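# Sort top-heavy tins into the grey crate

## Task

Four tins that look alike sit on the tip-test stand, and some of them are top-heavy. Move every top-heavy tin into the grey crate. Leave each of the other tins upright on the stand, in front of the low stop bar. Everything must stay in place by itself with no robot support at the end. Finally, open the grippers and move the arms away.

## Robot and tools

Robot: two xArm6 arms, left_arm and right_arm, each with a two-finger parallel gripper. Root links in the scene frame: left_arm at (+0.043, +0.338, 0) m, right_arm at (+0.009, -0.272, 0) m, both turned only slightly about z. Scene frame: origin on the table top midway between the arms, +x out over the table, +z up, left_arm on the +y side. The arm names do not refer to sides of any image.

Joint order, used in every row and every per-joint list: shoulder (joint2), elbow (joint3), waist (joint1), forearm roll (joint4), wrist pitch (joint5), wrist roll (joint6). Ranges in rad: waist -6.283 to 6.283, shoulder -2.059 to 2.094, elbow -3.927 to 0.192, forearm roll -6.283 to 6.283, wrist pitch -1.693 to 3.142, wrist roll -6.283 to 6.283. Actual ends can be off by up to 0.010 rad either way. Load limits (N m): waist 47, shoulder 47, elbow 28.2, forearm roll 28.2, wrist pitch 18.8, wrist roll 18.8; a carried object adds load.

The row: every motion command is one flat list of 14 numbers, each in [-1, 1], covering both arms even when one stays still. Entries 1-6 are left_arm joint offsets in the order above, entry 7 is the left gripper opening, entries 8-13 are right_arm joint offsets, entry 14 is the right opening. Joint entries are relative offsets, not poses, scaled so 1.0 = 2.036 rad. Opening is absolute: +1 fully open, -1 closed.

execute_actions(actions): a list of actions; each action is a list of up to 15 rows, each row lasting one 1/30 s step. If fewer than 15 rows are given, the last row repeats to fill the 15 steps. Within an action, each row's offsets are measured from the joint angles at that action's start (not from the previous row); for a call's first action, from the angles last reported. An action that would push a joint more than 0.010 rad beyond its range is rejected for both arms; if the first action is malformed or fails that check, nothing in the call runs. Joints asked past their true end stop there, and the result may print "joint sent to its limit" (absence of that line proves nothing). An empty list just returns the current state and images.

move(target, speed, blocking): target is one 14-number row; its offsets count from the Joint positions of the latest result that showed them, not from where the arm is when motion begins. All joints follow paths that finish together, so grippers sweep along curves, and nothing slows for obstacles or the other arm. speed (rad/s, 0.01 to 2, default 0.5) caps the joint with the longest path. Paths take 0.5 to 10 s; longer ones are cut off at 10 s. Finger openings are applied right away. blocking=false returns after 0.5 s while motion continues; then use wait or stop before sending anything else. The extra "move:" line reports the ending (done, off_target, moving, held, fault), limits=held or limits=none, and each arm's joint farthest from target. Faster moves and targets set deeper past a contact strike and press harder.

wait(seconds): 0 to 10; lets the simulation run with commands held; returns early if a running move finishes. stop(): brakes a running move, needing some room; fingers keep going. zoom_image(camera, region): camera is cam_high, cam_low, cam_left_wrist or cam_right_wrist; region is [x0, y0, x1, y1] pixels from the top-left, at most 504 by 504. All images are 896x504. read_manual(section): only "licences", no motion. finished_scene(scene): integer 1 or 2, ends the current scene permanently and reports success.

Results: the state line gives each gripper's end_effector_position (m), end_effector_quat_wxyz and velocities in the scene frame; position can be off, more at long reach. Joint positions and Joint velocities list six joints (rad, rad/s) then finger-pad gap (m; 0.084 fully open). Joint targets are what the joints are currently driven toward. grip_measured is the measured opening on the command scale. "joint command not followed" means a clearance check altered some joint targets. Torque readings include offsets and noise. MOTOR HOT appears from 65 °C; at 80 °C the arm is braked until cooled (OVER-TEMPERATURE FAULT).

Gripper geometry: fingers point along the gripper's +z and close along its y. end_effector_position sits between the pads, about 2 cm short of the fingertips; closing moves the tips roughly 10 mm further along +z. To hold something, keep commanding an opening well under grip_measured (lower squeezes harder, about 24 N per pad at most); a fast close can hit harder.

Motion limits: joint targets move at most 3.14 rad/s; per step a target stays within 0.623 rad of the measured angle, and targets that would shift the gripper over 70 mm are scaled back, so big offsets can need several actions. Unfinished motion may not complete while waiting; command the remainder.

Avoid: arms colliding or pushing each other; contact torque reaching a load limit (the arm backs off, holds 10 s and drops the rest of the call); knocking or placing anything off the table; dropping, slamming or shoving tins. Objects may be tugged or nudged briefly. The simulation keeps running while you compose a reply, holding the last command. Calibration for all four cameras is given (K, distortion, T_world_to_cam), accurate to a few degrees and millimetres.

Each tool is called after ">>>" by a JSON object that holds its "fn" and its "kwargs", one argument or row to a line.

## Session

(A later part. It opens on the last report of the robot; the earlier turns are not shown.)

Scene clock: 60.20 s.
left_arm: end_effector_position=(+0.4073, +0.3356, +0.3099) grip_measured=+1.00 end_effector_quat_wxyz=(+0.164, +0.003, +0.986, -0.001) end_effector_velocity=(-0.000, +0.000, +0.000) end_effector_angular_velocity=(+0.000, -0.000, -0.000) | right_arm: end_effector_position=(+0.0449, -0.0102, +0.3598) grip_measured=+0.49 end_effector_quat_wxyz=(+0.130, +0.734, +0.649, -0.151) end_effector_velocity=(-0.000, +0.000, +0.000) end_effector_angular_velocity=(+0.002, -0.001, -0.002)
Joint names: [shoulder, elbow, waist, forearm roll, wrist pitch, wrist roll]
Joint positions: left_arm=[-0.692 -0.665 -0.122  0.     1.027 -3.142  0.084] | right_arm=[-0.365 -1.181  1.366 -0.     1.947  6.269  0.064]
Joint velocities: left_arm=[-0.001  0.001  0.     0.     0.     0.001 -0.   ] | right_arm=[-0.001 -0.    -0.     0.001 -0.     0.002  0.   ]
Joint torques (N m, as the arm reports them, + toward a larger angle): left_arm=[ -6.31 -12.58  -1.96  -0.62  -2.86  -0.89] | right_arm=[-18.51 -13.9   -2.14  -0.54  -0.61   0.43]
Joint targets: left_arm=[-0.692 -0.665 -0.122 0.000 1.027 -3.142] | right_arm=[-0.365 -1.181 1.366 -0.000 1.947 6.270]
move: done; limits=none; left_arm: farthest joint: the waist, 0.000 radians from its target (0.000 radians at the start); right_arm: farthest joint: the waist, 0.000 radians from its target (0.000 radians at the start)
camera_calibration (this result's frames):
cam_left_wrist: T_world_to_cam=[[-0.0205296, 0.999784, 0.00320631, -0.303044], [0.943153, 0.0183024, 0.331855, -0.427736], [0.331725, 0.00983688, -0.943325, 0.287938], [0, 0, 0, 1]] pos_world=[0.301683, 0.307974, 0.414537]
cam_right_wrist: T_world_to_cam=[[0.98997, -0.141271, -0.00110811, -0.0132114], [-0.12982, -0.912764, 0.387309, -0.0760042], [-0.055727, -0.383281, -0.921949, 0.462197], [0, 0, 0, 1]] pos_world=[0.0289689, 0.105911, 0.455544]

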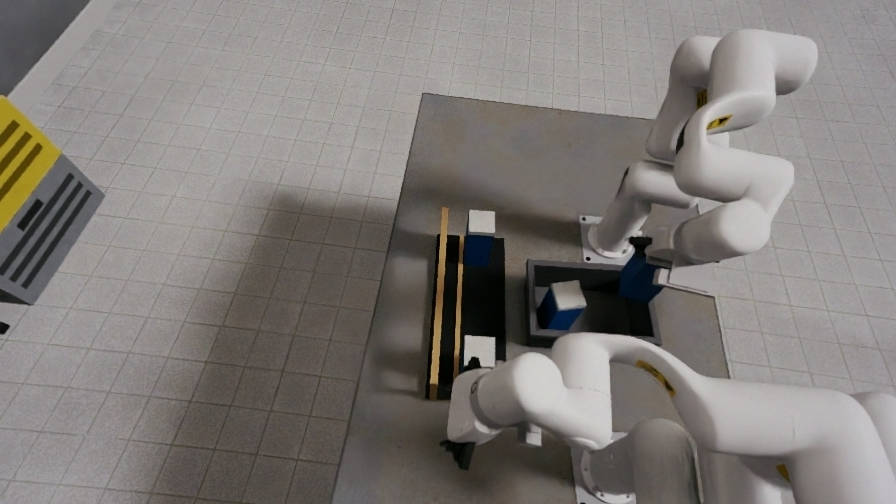

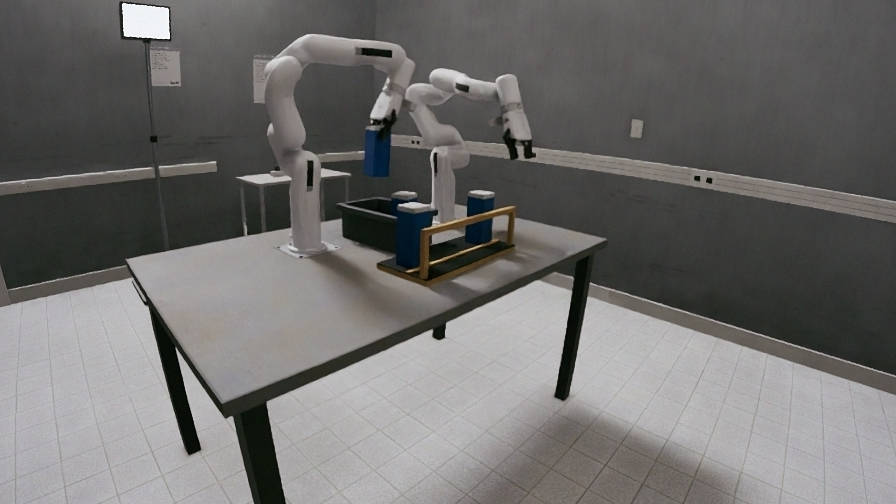

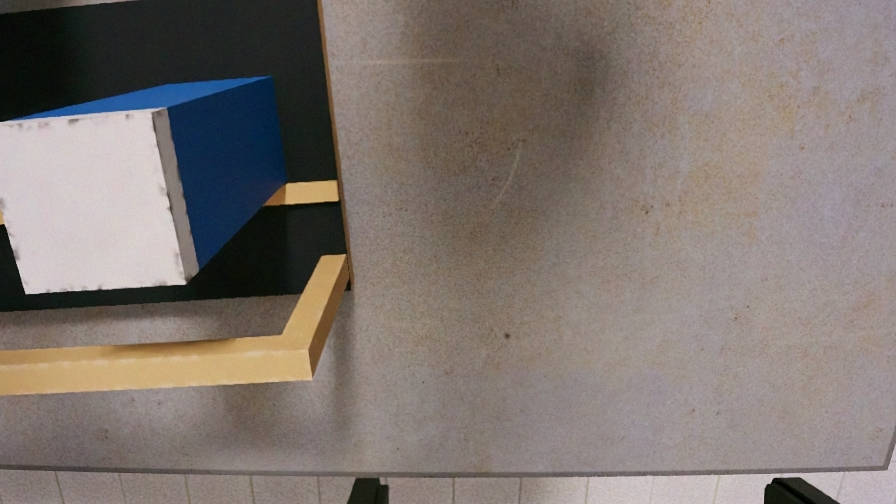

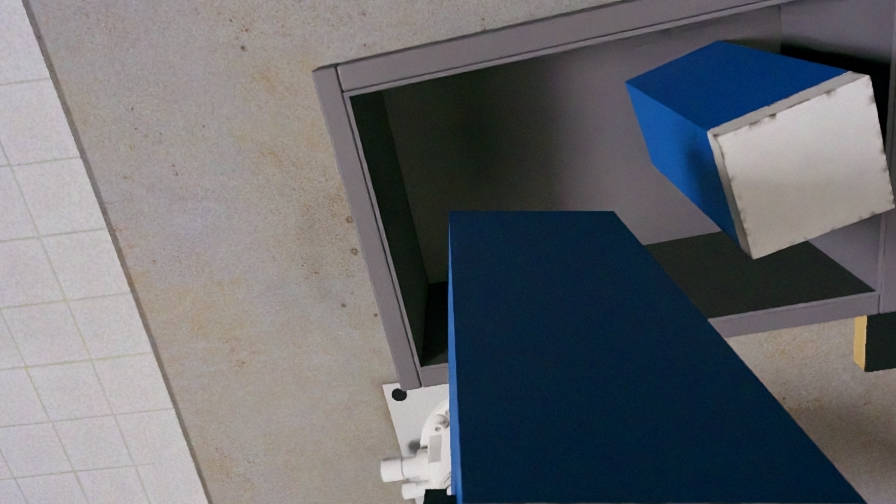

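>>> {"fn": "move", "kwargs": {
  "target": [0,0,0,0,0,0,1,0.0395,0.2576,-0.027,0,-0.2976,0,-0.2],
  "speed": 0.45
}}

>>> {"fn": "move", "kwargs": {
  "target": [0,0,0,0,0,0,1,0,0,0,0,0,0,1]
}}

>>> {"fn": "move", "kwargs": {
  "target": [0,0,0,0,0,0,1,-0.03,-0.2,0,0,0.23,0,1],
  "speed": 0.6
}}

Scene clock: 63.33 s.
left_arm: end_effector_position=(+0.4073, +0.3356, +0.3099) grip_measured=+1.00 end_effector_quat_wxyz=(+0.164, +0.003, +0.986, -0.001) end_effector_velocity=(-0.000, -0.000, -0.000) end_effector_angular_velocity=(+0.000, +0.000, -0.000) | right_arm: end_effector_position=(+0.0595, -0.0109, +0.1551) grip_measured=+0.49 end_effector_quat_wxyz=(+0.125, +0.752, +0.629, -0.154) end_effector_velocity=(-0.000, -0.000, -0.001) end_effector_angular_velocity=(-0.001, +0.001, +0.000)
Joint names: [shoulder, elbow, waist, forearm roll, wrist pitch, wrist roll]
Joint positions: left_arm=[-0.692 -0.665 -0.122  0.     1.027 -3.142  0.084] | right_arm=[-0.285 -0.657  1.311 -0.     1.341  6.269  0.064]
Joint velocities: left_arm=[ 0.  0. -0. -0. -0.  0. -0.] | right_arm=[ 0.001  0.002 -0.     0.    -0.002 -0.001  0.   ]
Joint torques (N m, as the arm reports them, + toward a larger angle): left_arm=[ -6.42 -12.68  -1.94  -0.4   -2.7   -0.8 ] | right_arm=[-20.29 -13.45  -2.07  -0.56  -0.55   0.42]
Joint targets: left_arm=[-0.692 -0.665 -0.122 0.000 1.027 -3.142] | right_arm=[-0.285 -0.657 1.311 -0.000 1.341 6.269]
move: done; limits=none; left_arm: farthest joint: the waist, 0.000 radians from its target (0.000 radians at the start); right_arm: farthest joint: the elbow, 0.001 radians from its target (0.525 radians at the start)
camera_calibration (this result's frames):
cam_left_wrist: T_world_to_cam=[[-0.0205293, 0.999784, 0.00320639, -0.303044], [0.943153, 0.0183021, 0.331855, -0.427736], [0.331725, 0.00983685, -0.943325, 0.287938], [0, 0, 0, 1]] pos_world=[0.301683, 0.307974, 0.414537]
cam_right_wrist: T_world_to_cam=[[0.980725, -0.195391, -0.0011206, -0.0280892], [-0.179821, -0.904793, 0.386024, 0.00779696], [-0.0764393, -0.378382, -0.922488, 0.275416], [0, 0, 0, 1]] pos_world=[0.0500024, 0.105779, 0.251027]

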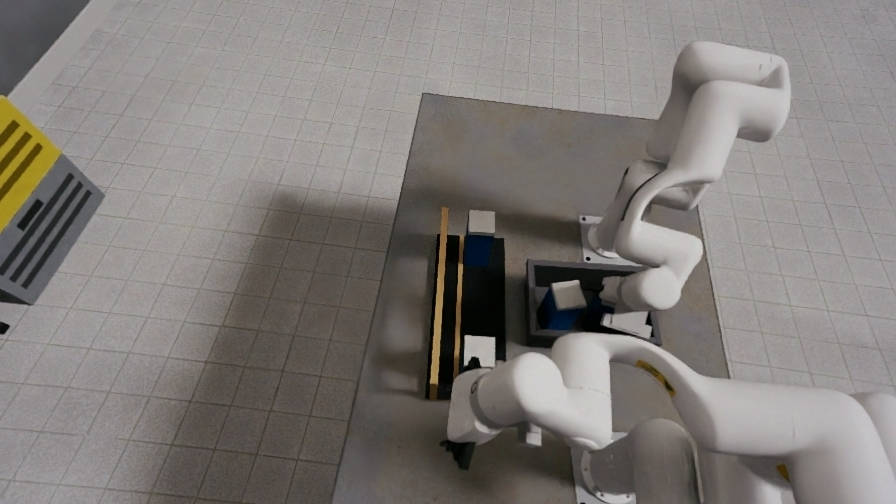

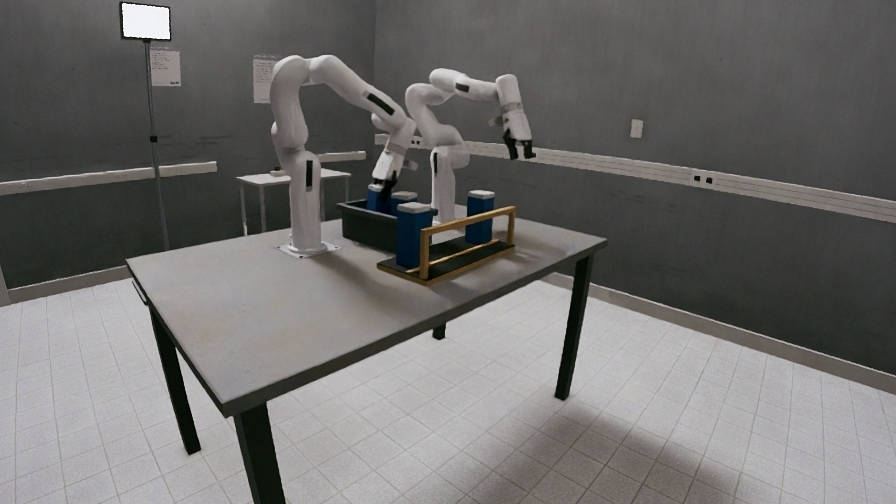

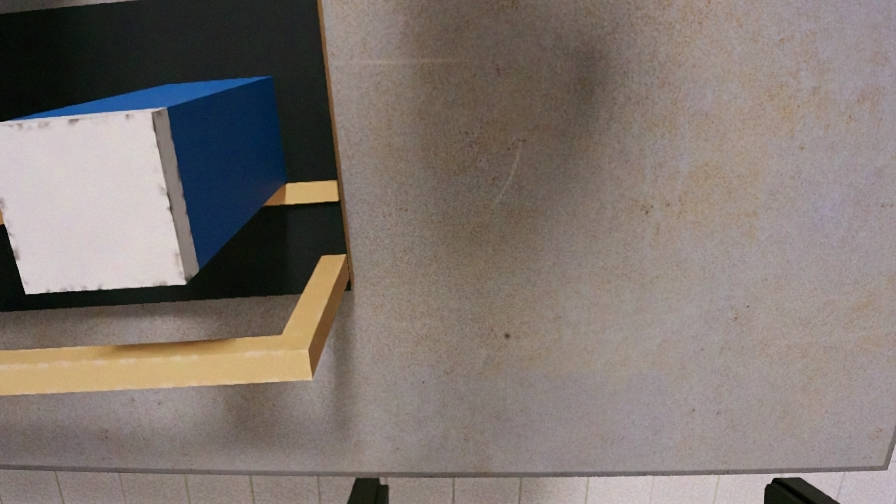

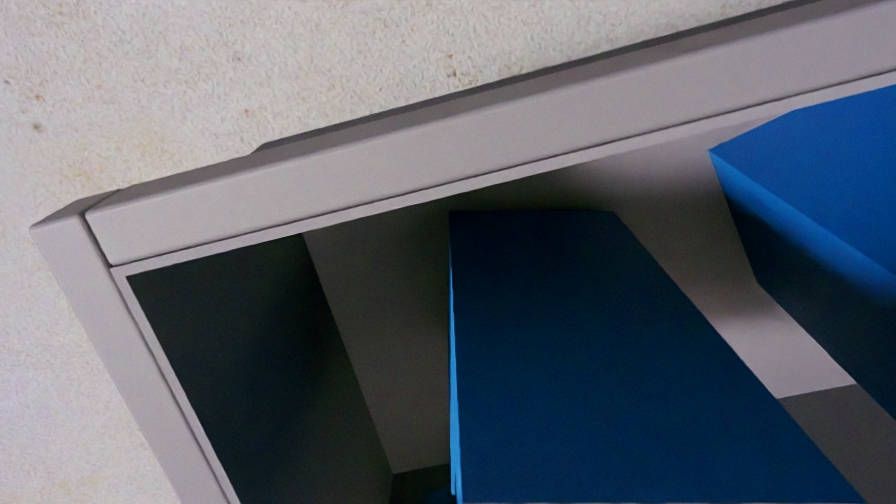

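Scene clock: 63.83 s.
left_arm: end_effector_position=(+0.4073, +0.3356, +0.3099) grip_measured=+1.00 end_effector_quat_wxyz=(+0.164, +0.003, +0.986, -0.001) end_effector_velocity=(-0.001, +0.000, -0.001) end_effector_angular_velocity=(-0.000, +0.002, +0.000) | right_arm: end_effector_position=(+0.0595, -0.0108, +0.1552) grip_measured=+1.00 end_effector_quat_wxyz=(+0.125, +0.752, +0.629, -0.154) end_effector_velocity=(+0.001, -0.000, +0.001) end_effector_angular_velocity=(-0.001, -0.003, +0.002)
Joint names: [shoulder, elbow, waist, forearm roll, wrist pitch, wrist roll]
Joint positions: left_arm=[-0.692 -0.665 -0.122  0.     1.027 -3.142  0.084] | right_arm=[-0.285 -0.658  1.311  0.     1.341  6.269  0.084]
Joint velocities: left_arm=[-0.001  0.002  0.    -0.     0.001 -0.    -0.   ] | right_arm=[-0.001 -0.001 -0.001 -0.004  0.003 -0.001 -0.   ]
Joint torques (N m, as the arm reports them, + toward a larger angle): left_arm=[ -6.21 -12.43  -2.05  -0.56  -2.75  -0.93] | right_arm=[-18.77 -12.49  -2.28  -0.81  -0.69   0.49]
Joint targets: left_arm=[-0.692 -0.665 -0.122 0.000 1.027 -3.142] | right_arm=[-0.285 -0.657 1.311 -0.000 1.341 6.269]
move: done; limits=none; left_arm: farthest joint: the waist, 0.000 radians from its target (0.000 radians at the start); right_arm: farthest joint: the elbow, 0.001 radians from its target (0.000 radians at the start)
camera_calibration (this result's frames):
cam_left_wrist: T_world_to_cam=[[-0.020529, 0.999784, 0.00320645, -0.303044], [0.943153, 0.0183019, 0.331855, -0.427736], [0.331725, 0.00983683, -0.943325, 0.287938], [0, 0, 0, 1]] pos_world=[0.301683, 0.307975, 0.414537]
cam_right_wrist: T_world_to_cam=[[0.980727, -0.195377, -0.00122212, -0.0280225], [-0.179793, -0.904916, 0.385747, 0.00789155], [-0.0764719, -0.378093, -0.922604, 0.275544], [0, 0, 0, 1]] pos_world=[0.0499727, 0.105848, 0.25114]

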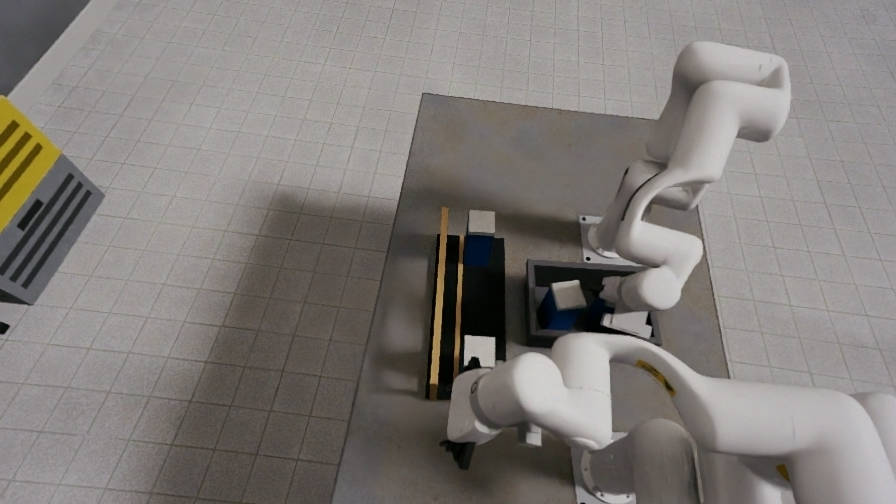

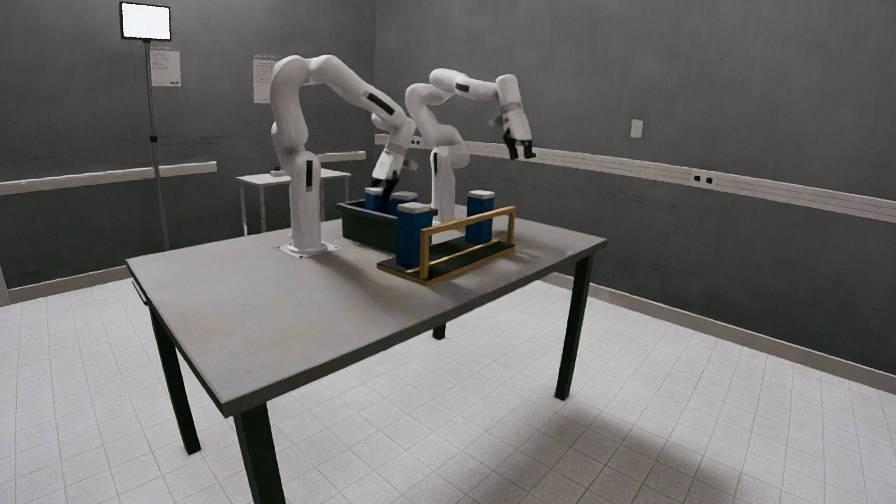

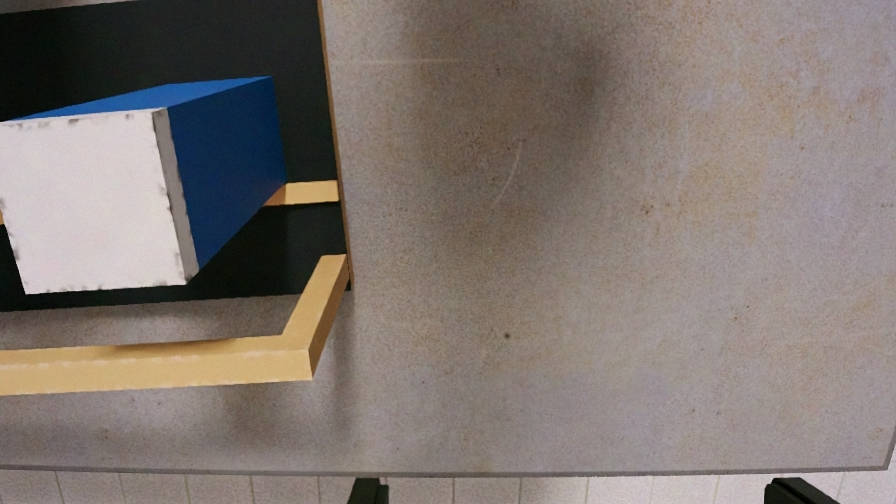

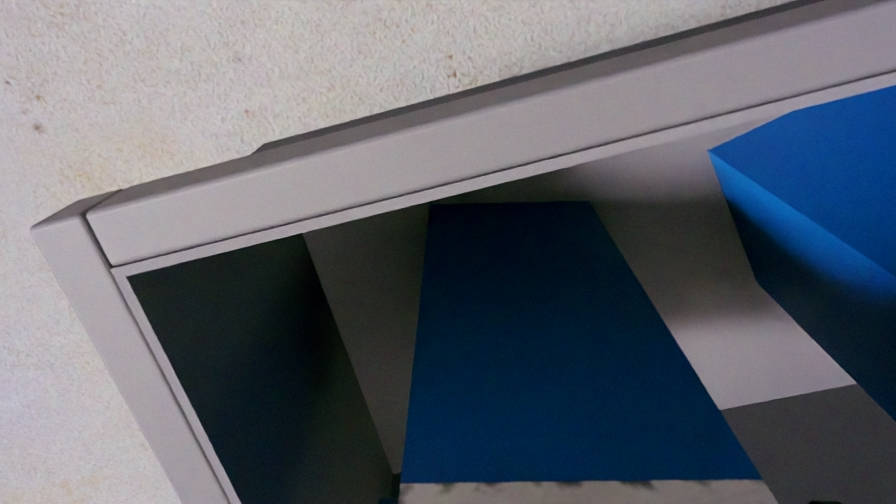

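Scene clock: 65.30 s.
left_arm: end_effector_position=(+0.4073, +0.3356, +0.3099) grip_measured=+1.00 end_effector_quat_wxyz=(+0.164, +0.003, +0.986, -0.001) end_effector_velocity=(+0.000, +0.000, +0.000) end_effector_angular_velocity=(+0.000, -0.000, -0.000) | right_arm: end_effector_position=(+0.0614, -0.0008, +0.3132) grip_measured=+1.00 end_effector_quat_wxyz=(+0.125, +0.752, +0.629, -0.154) end_effector_velocity=(+0.000, +0.001, +0.001) end_effector_angular_velocity=(+0.002, -0.001, +0.001)
Joint names: [shoulder, elbow, waist, forearm roll, wrist pitch, wrist roll]
Joint positions: left_arm=[-0.692 -0.665 -0.122  0.     1.027 -3.142  0.084] | right_arm=[-0.346 -1.064  1.311  0.     1.809  6.269  0.084]
Joint velocities: left_arm=[ 0.    -0.001  0.     0.     0.001  0.     0.   ] | right_arm=[ 0.    -0.004  0.001 -0.     0.002  0.     0.   ]
Joint torques (N m, as the arm reports them, + toward a larger angle): left_arm=[ -6.29 -12.66  -2.07  -0.57  -2.69  -0.86] | right_arm=[-18.41 -13.34  -1.93  -0.54  -0.68   0.37]
Joint targets: left_arm=[-0.692 -0.665 -0.122 0.000 1.027 -3.142] | right_arm=[-0.346 -1.065 1.311 0.000 1.810 6.269]
move: done; limits=none; left_arm: farthest joint: the waist, 0.000 radians from its target (0.000 radians at the start); right_arm: farthest joint: the elbow, 0.001 radians from its target (0.407 radians at the start)
camera_calibration (this result's frames):
cam_left_wrist: T_world_to_cam=[[-0.0205291, 0.999784, 0.00320644, -0.303044], [0.943153, 0.0183019, 0.331855, -0.427736], [0.331725, 0.00983683, -0.943325, 0.287938], [0, 0, 0, 1]] pos_world=[0.301683, 0.307975, 0.414537]
cam_right_wrist: T_world_to_cam=[[0.980736, -0.195336, -0.0012402, -0.0277625], [-0.179715, -0.904758, 0.386154, -0.0437463], [-0.076552, -0.378492, -0.922433, 0.425256], [0, 0, 0, 1]] pos_world=[0.05192, 0.115953, 0.409129]

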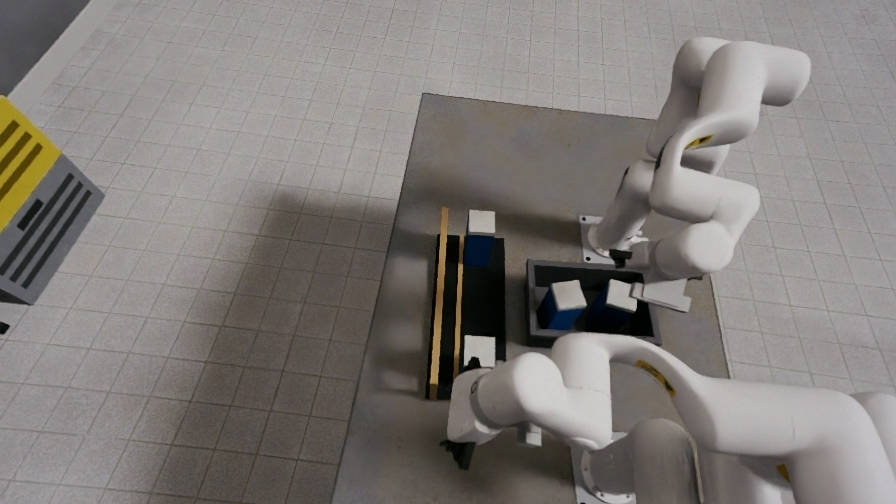

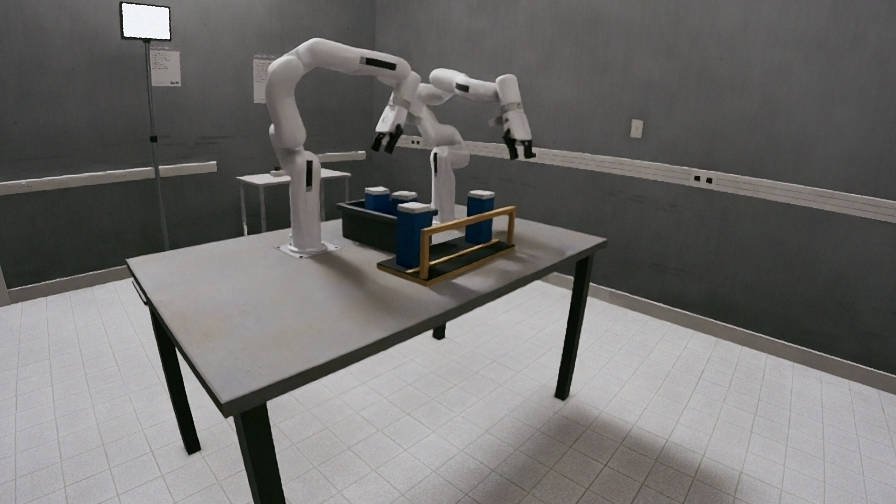

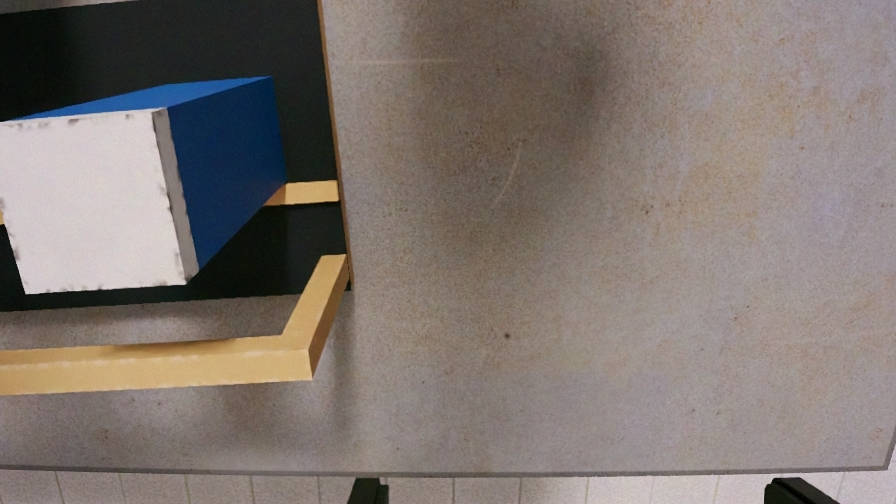

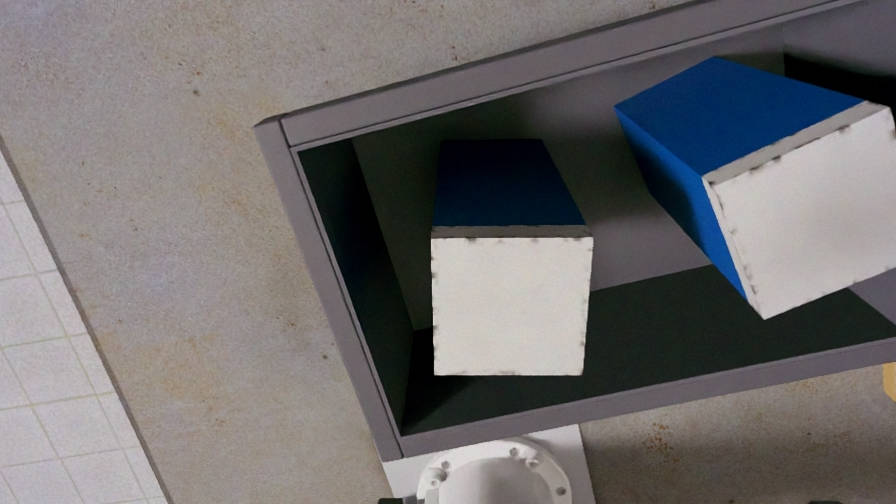

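>>> {"fn": "finished_scene", "kwargs": {
  "scene": 1
}}

The scene is finished: the task was done.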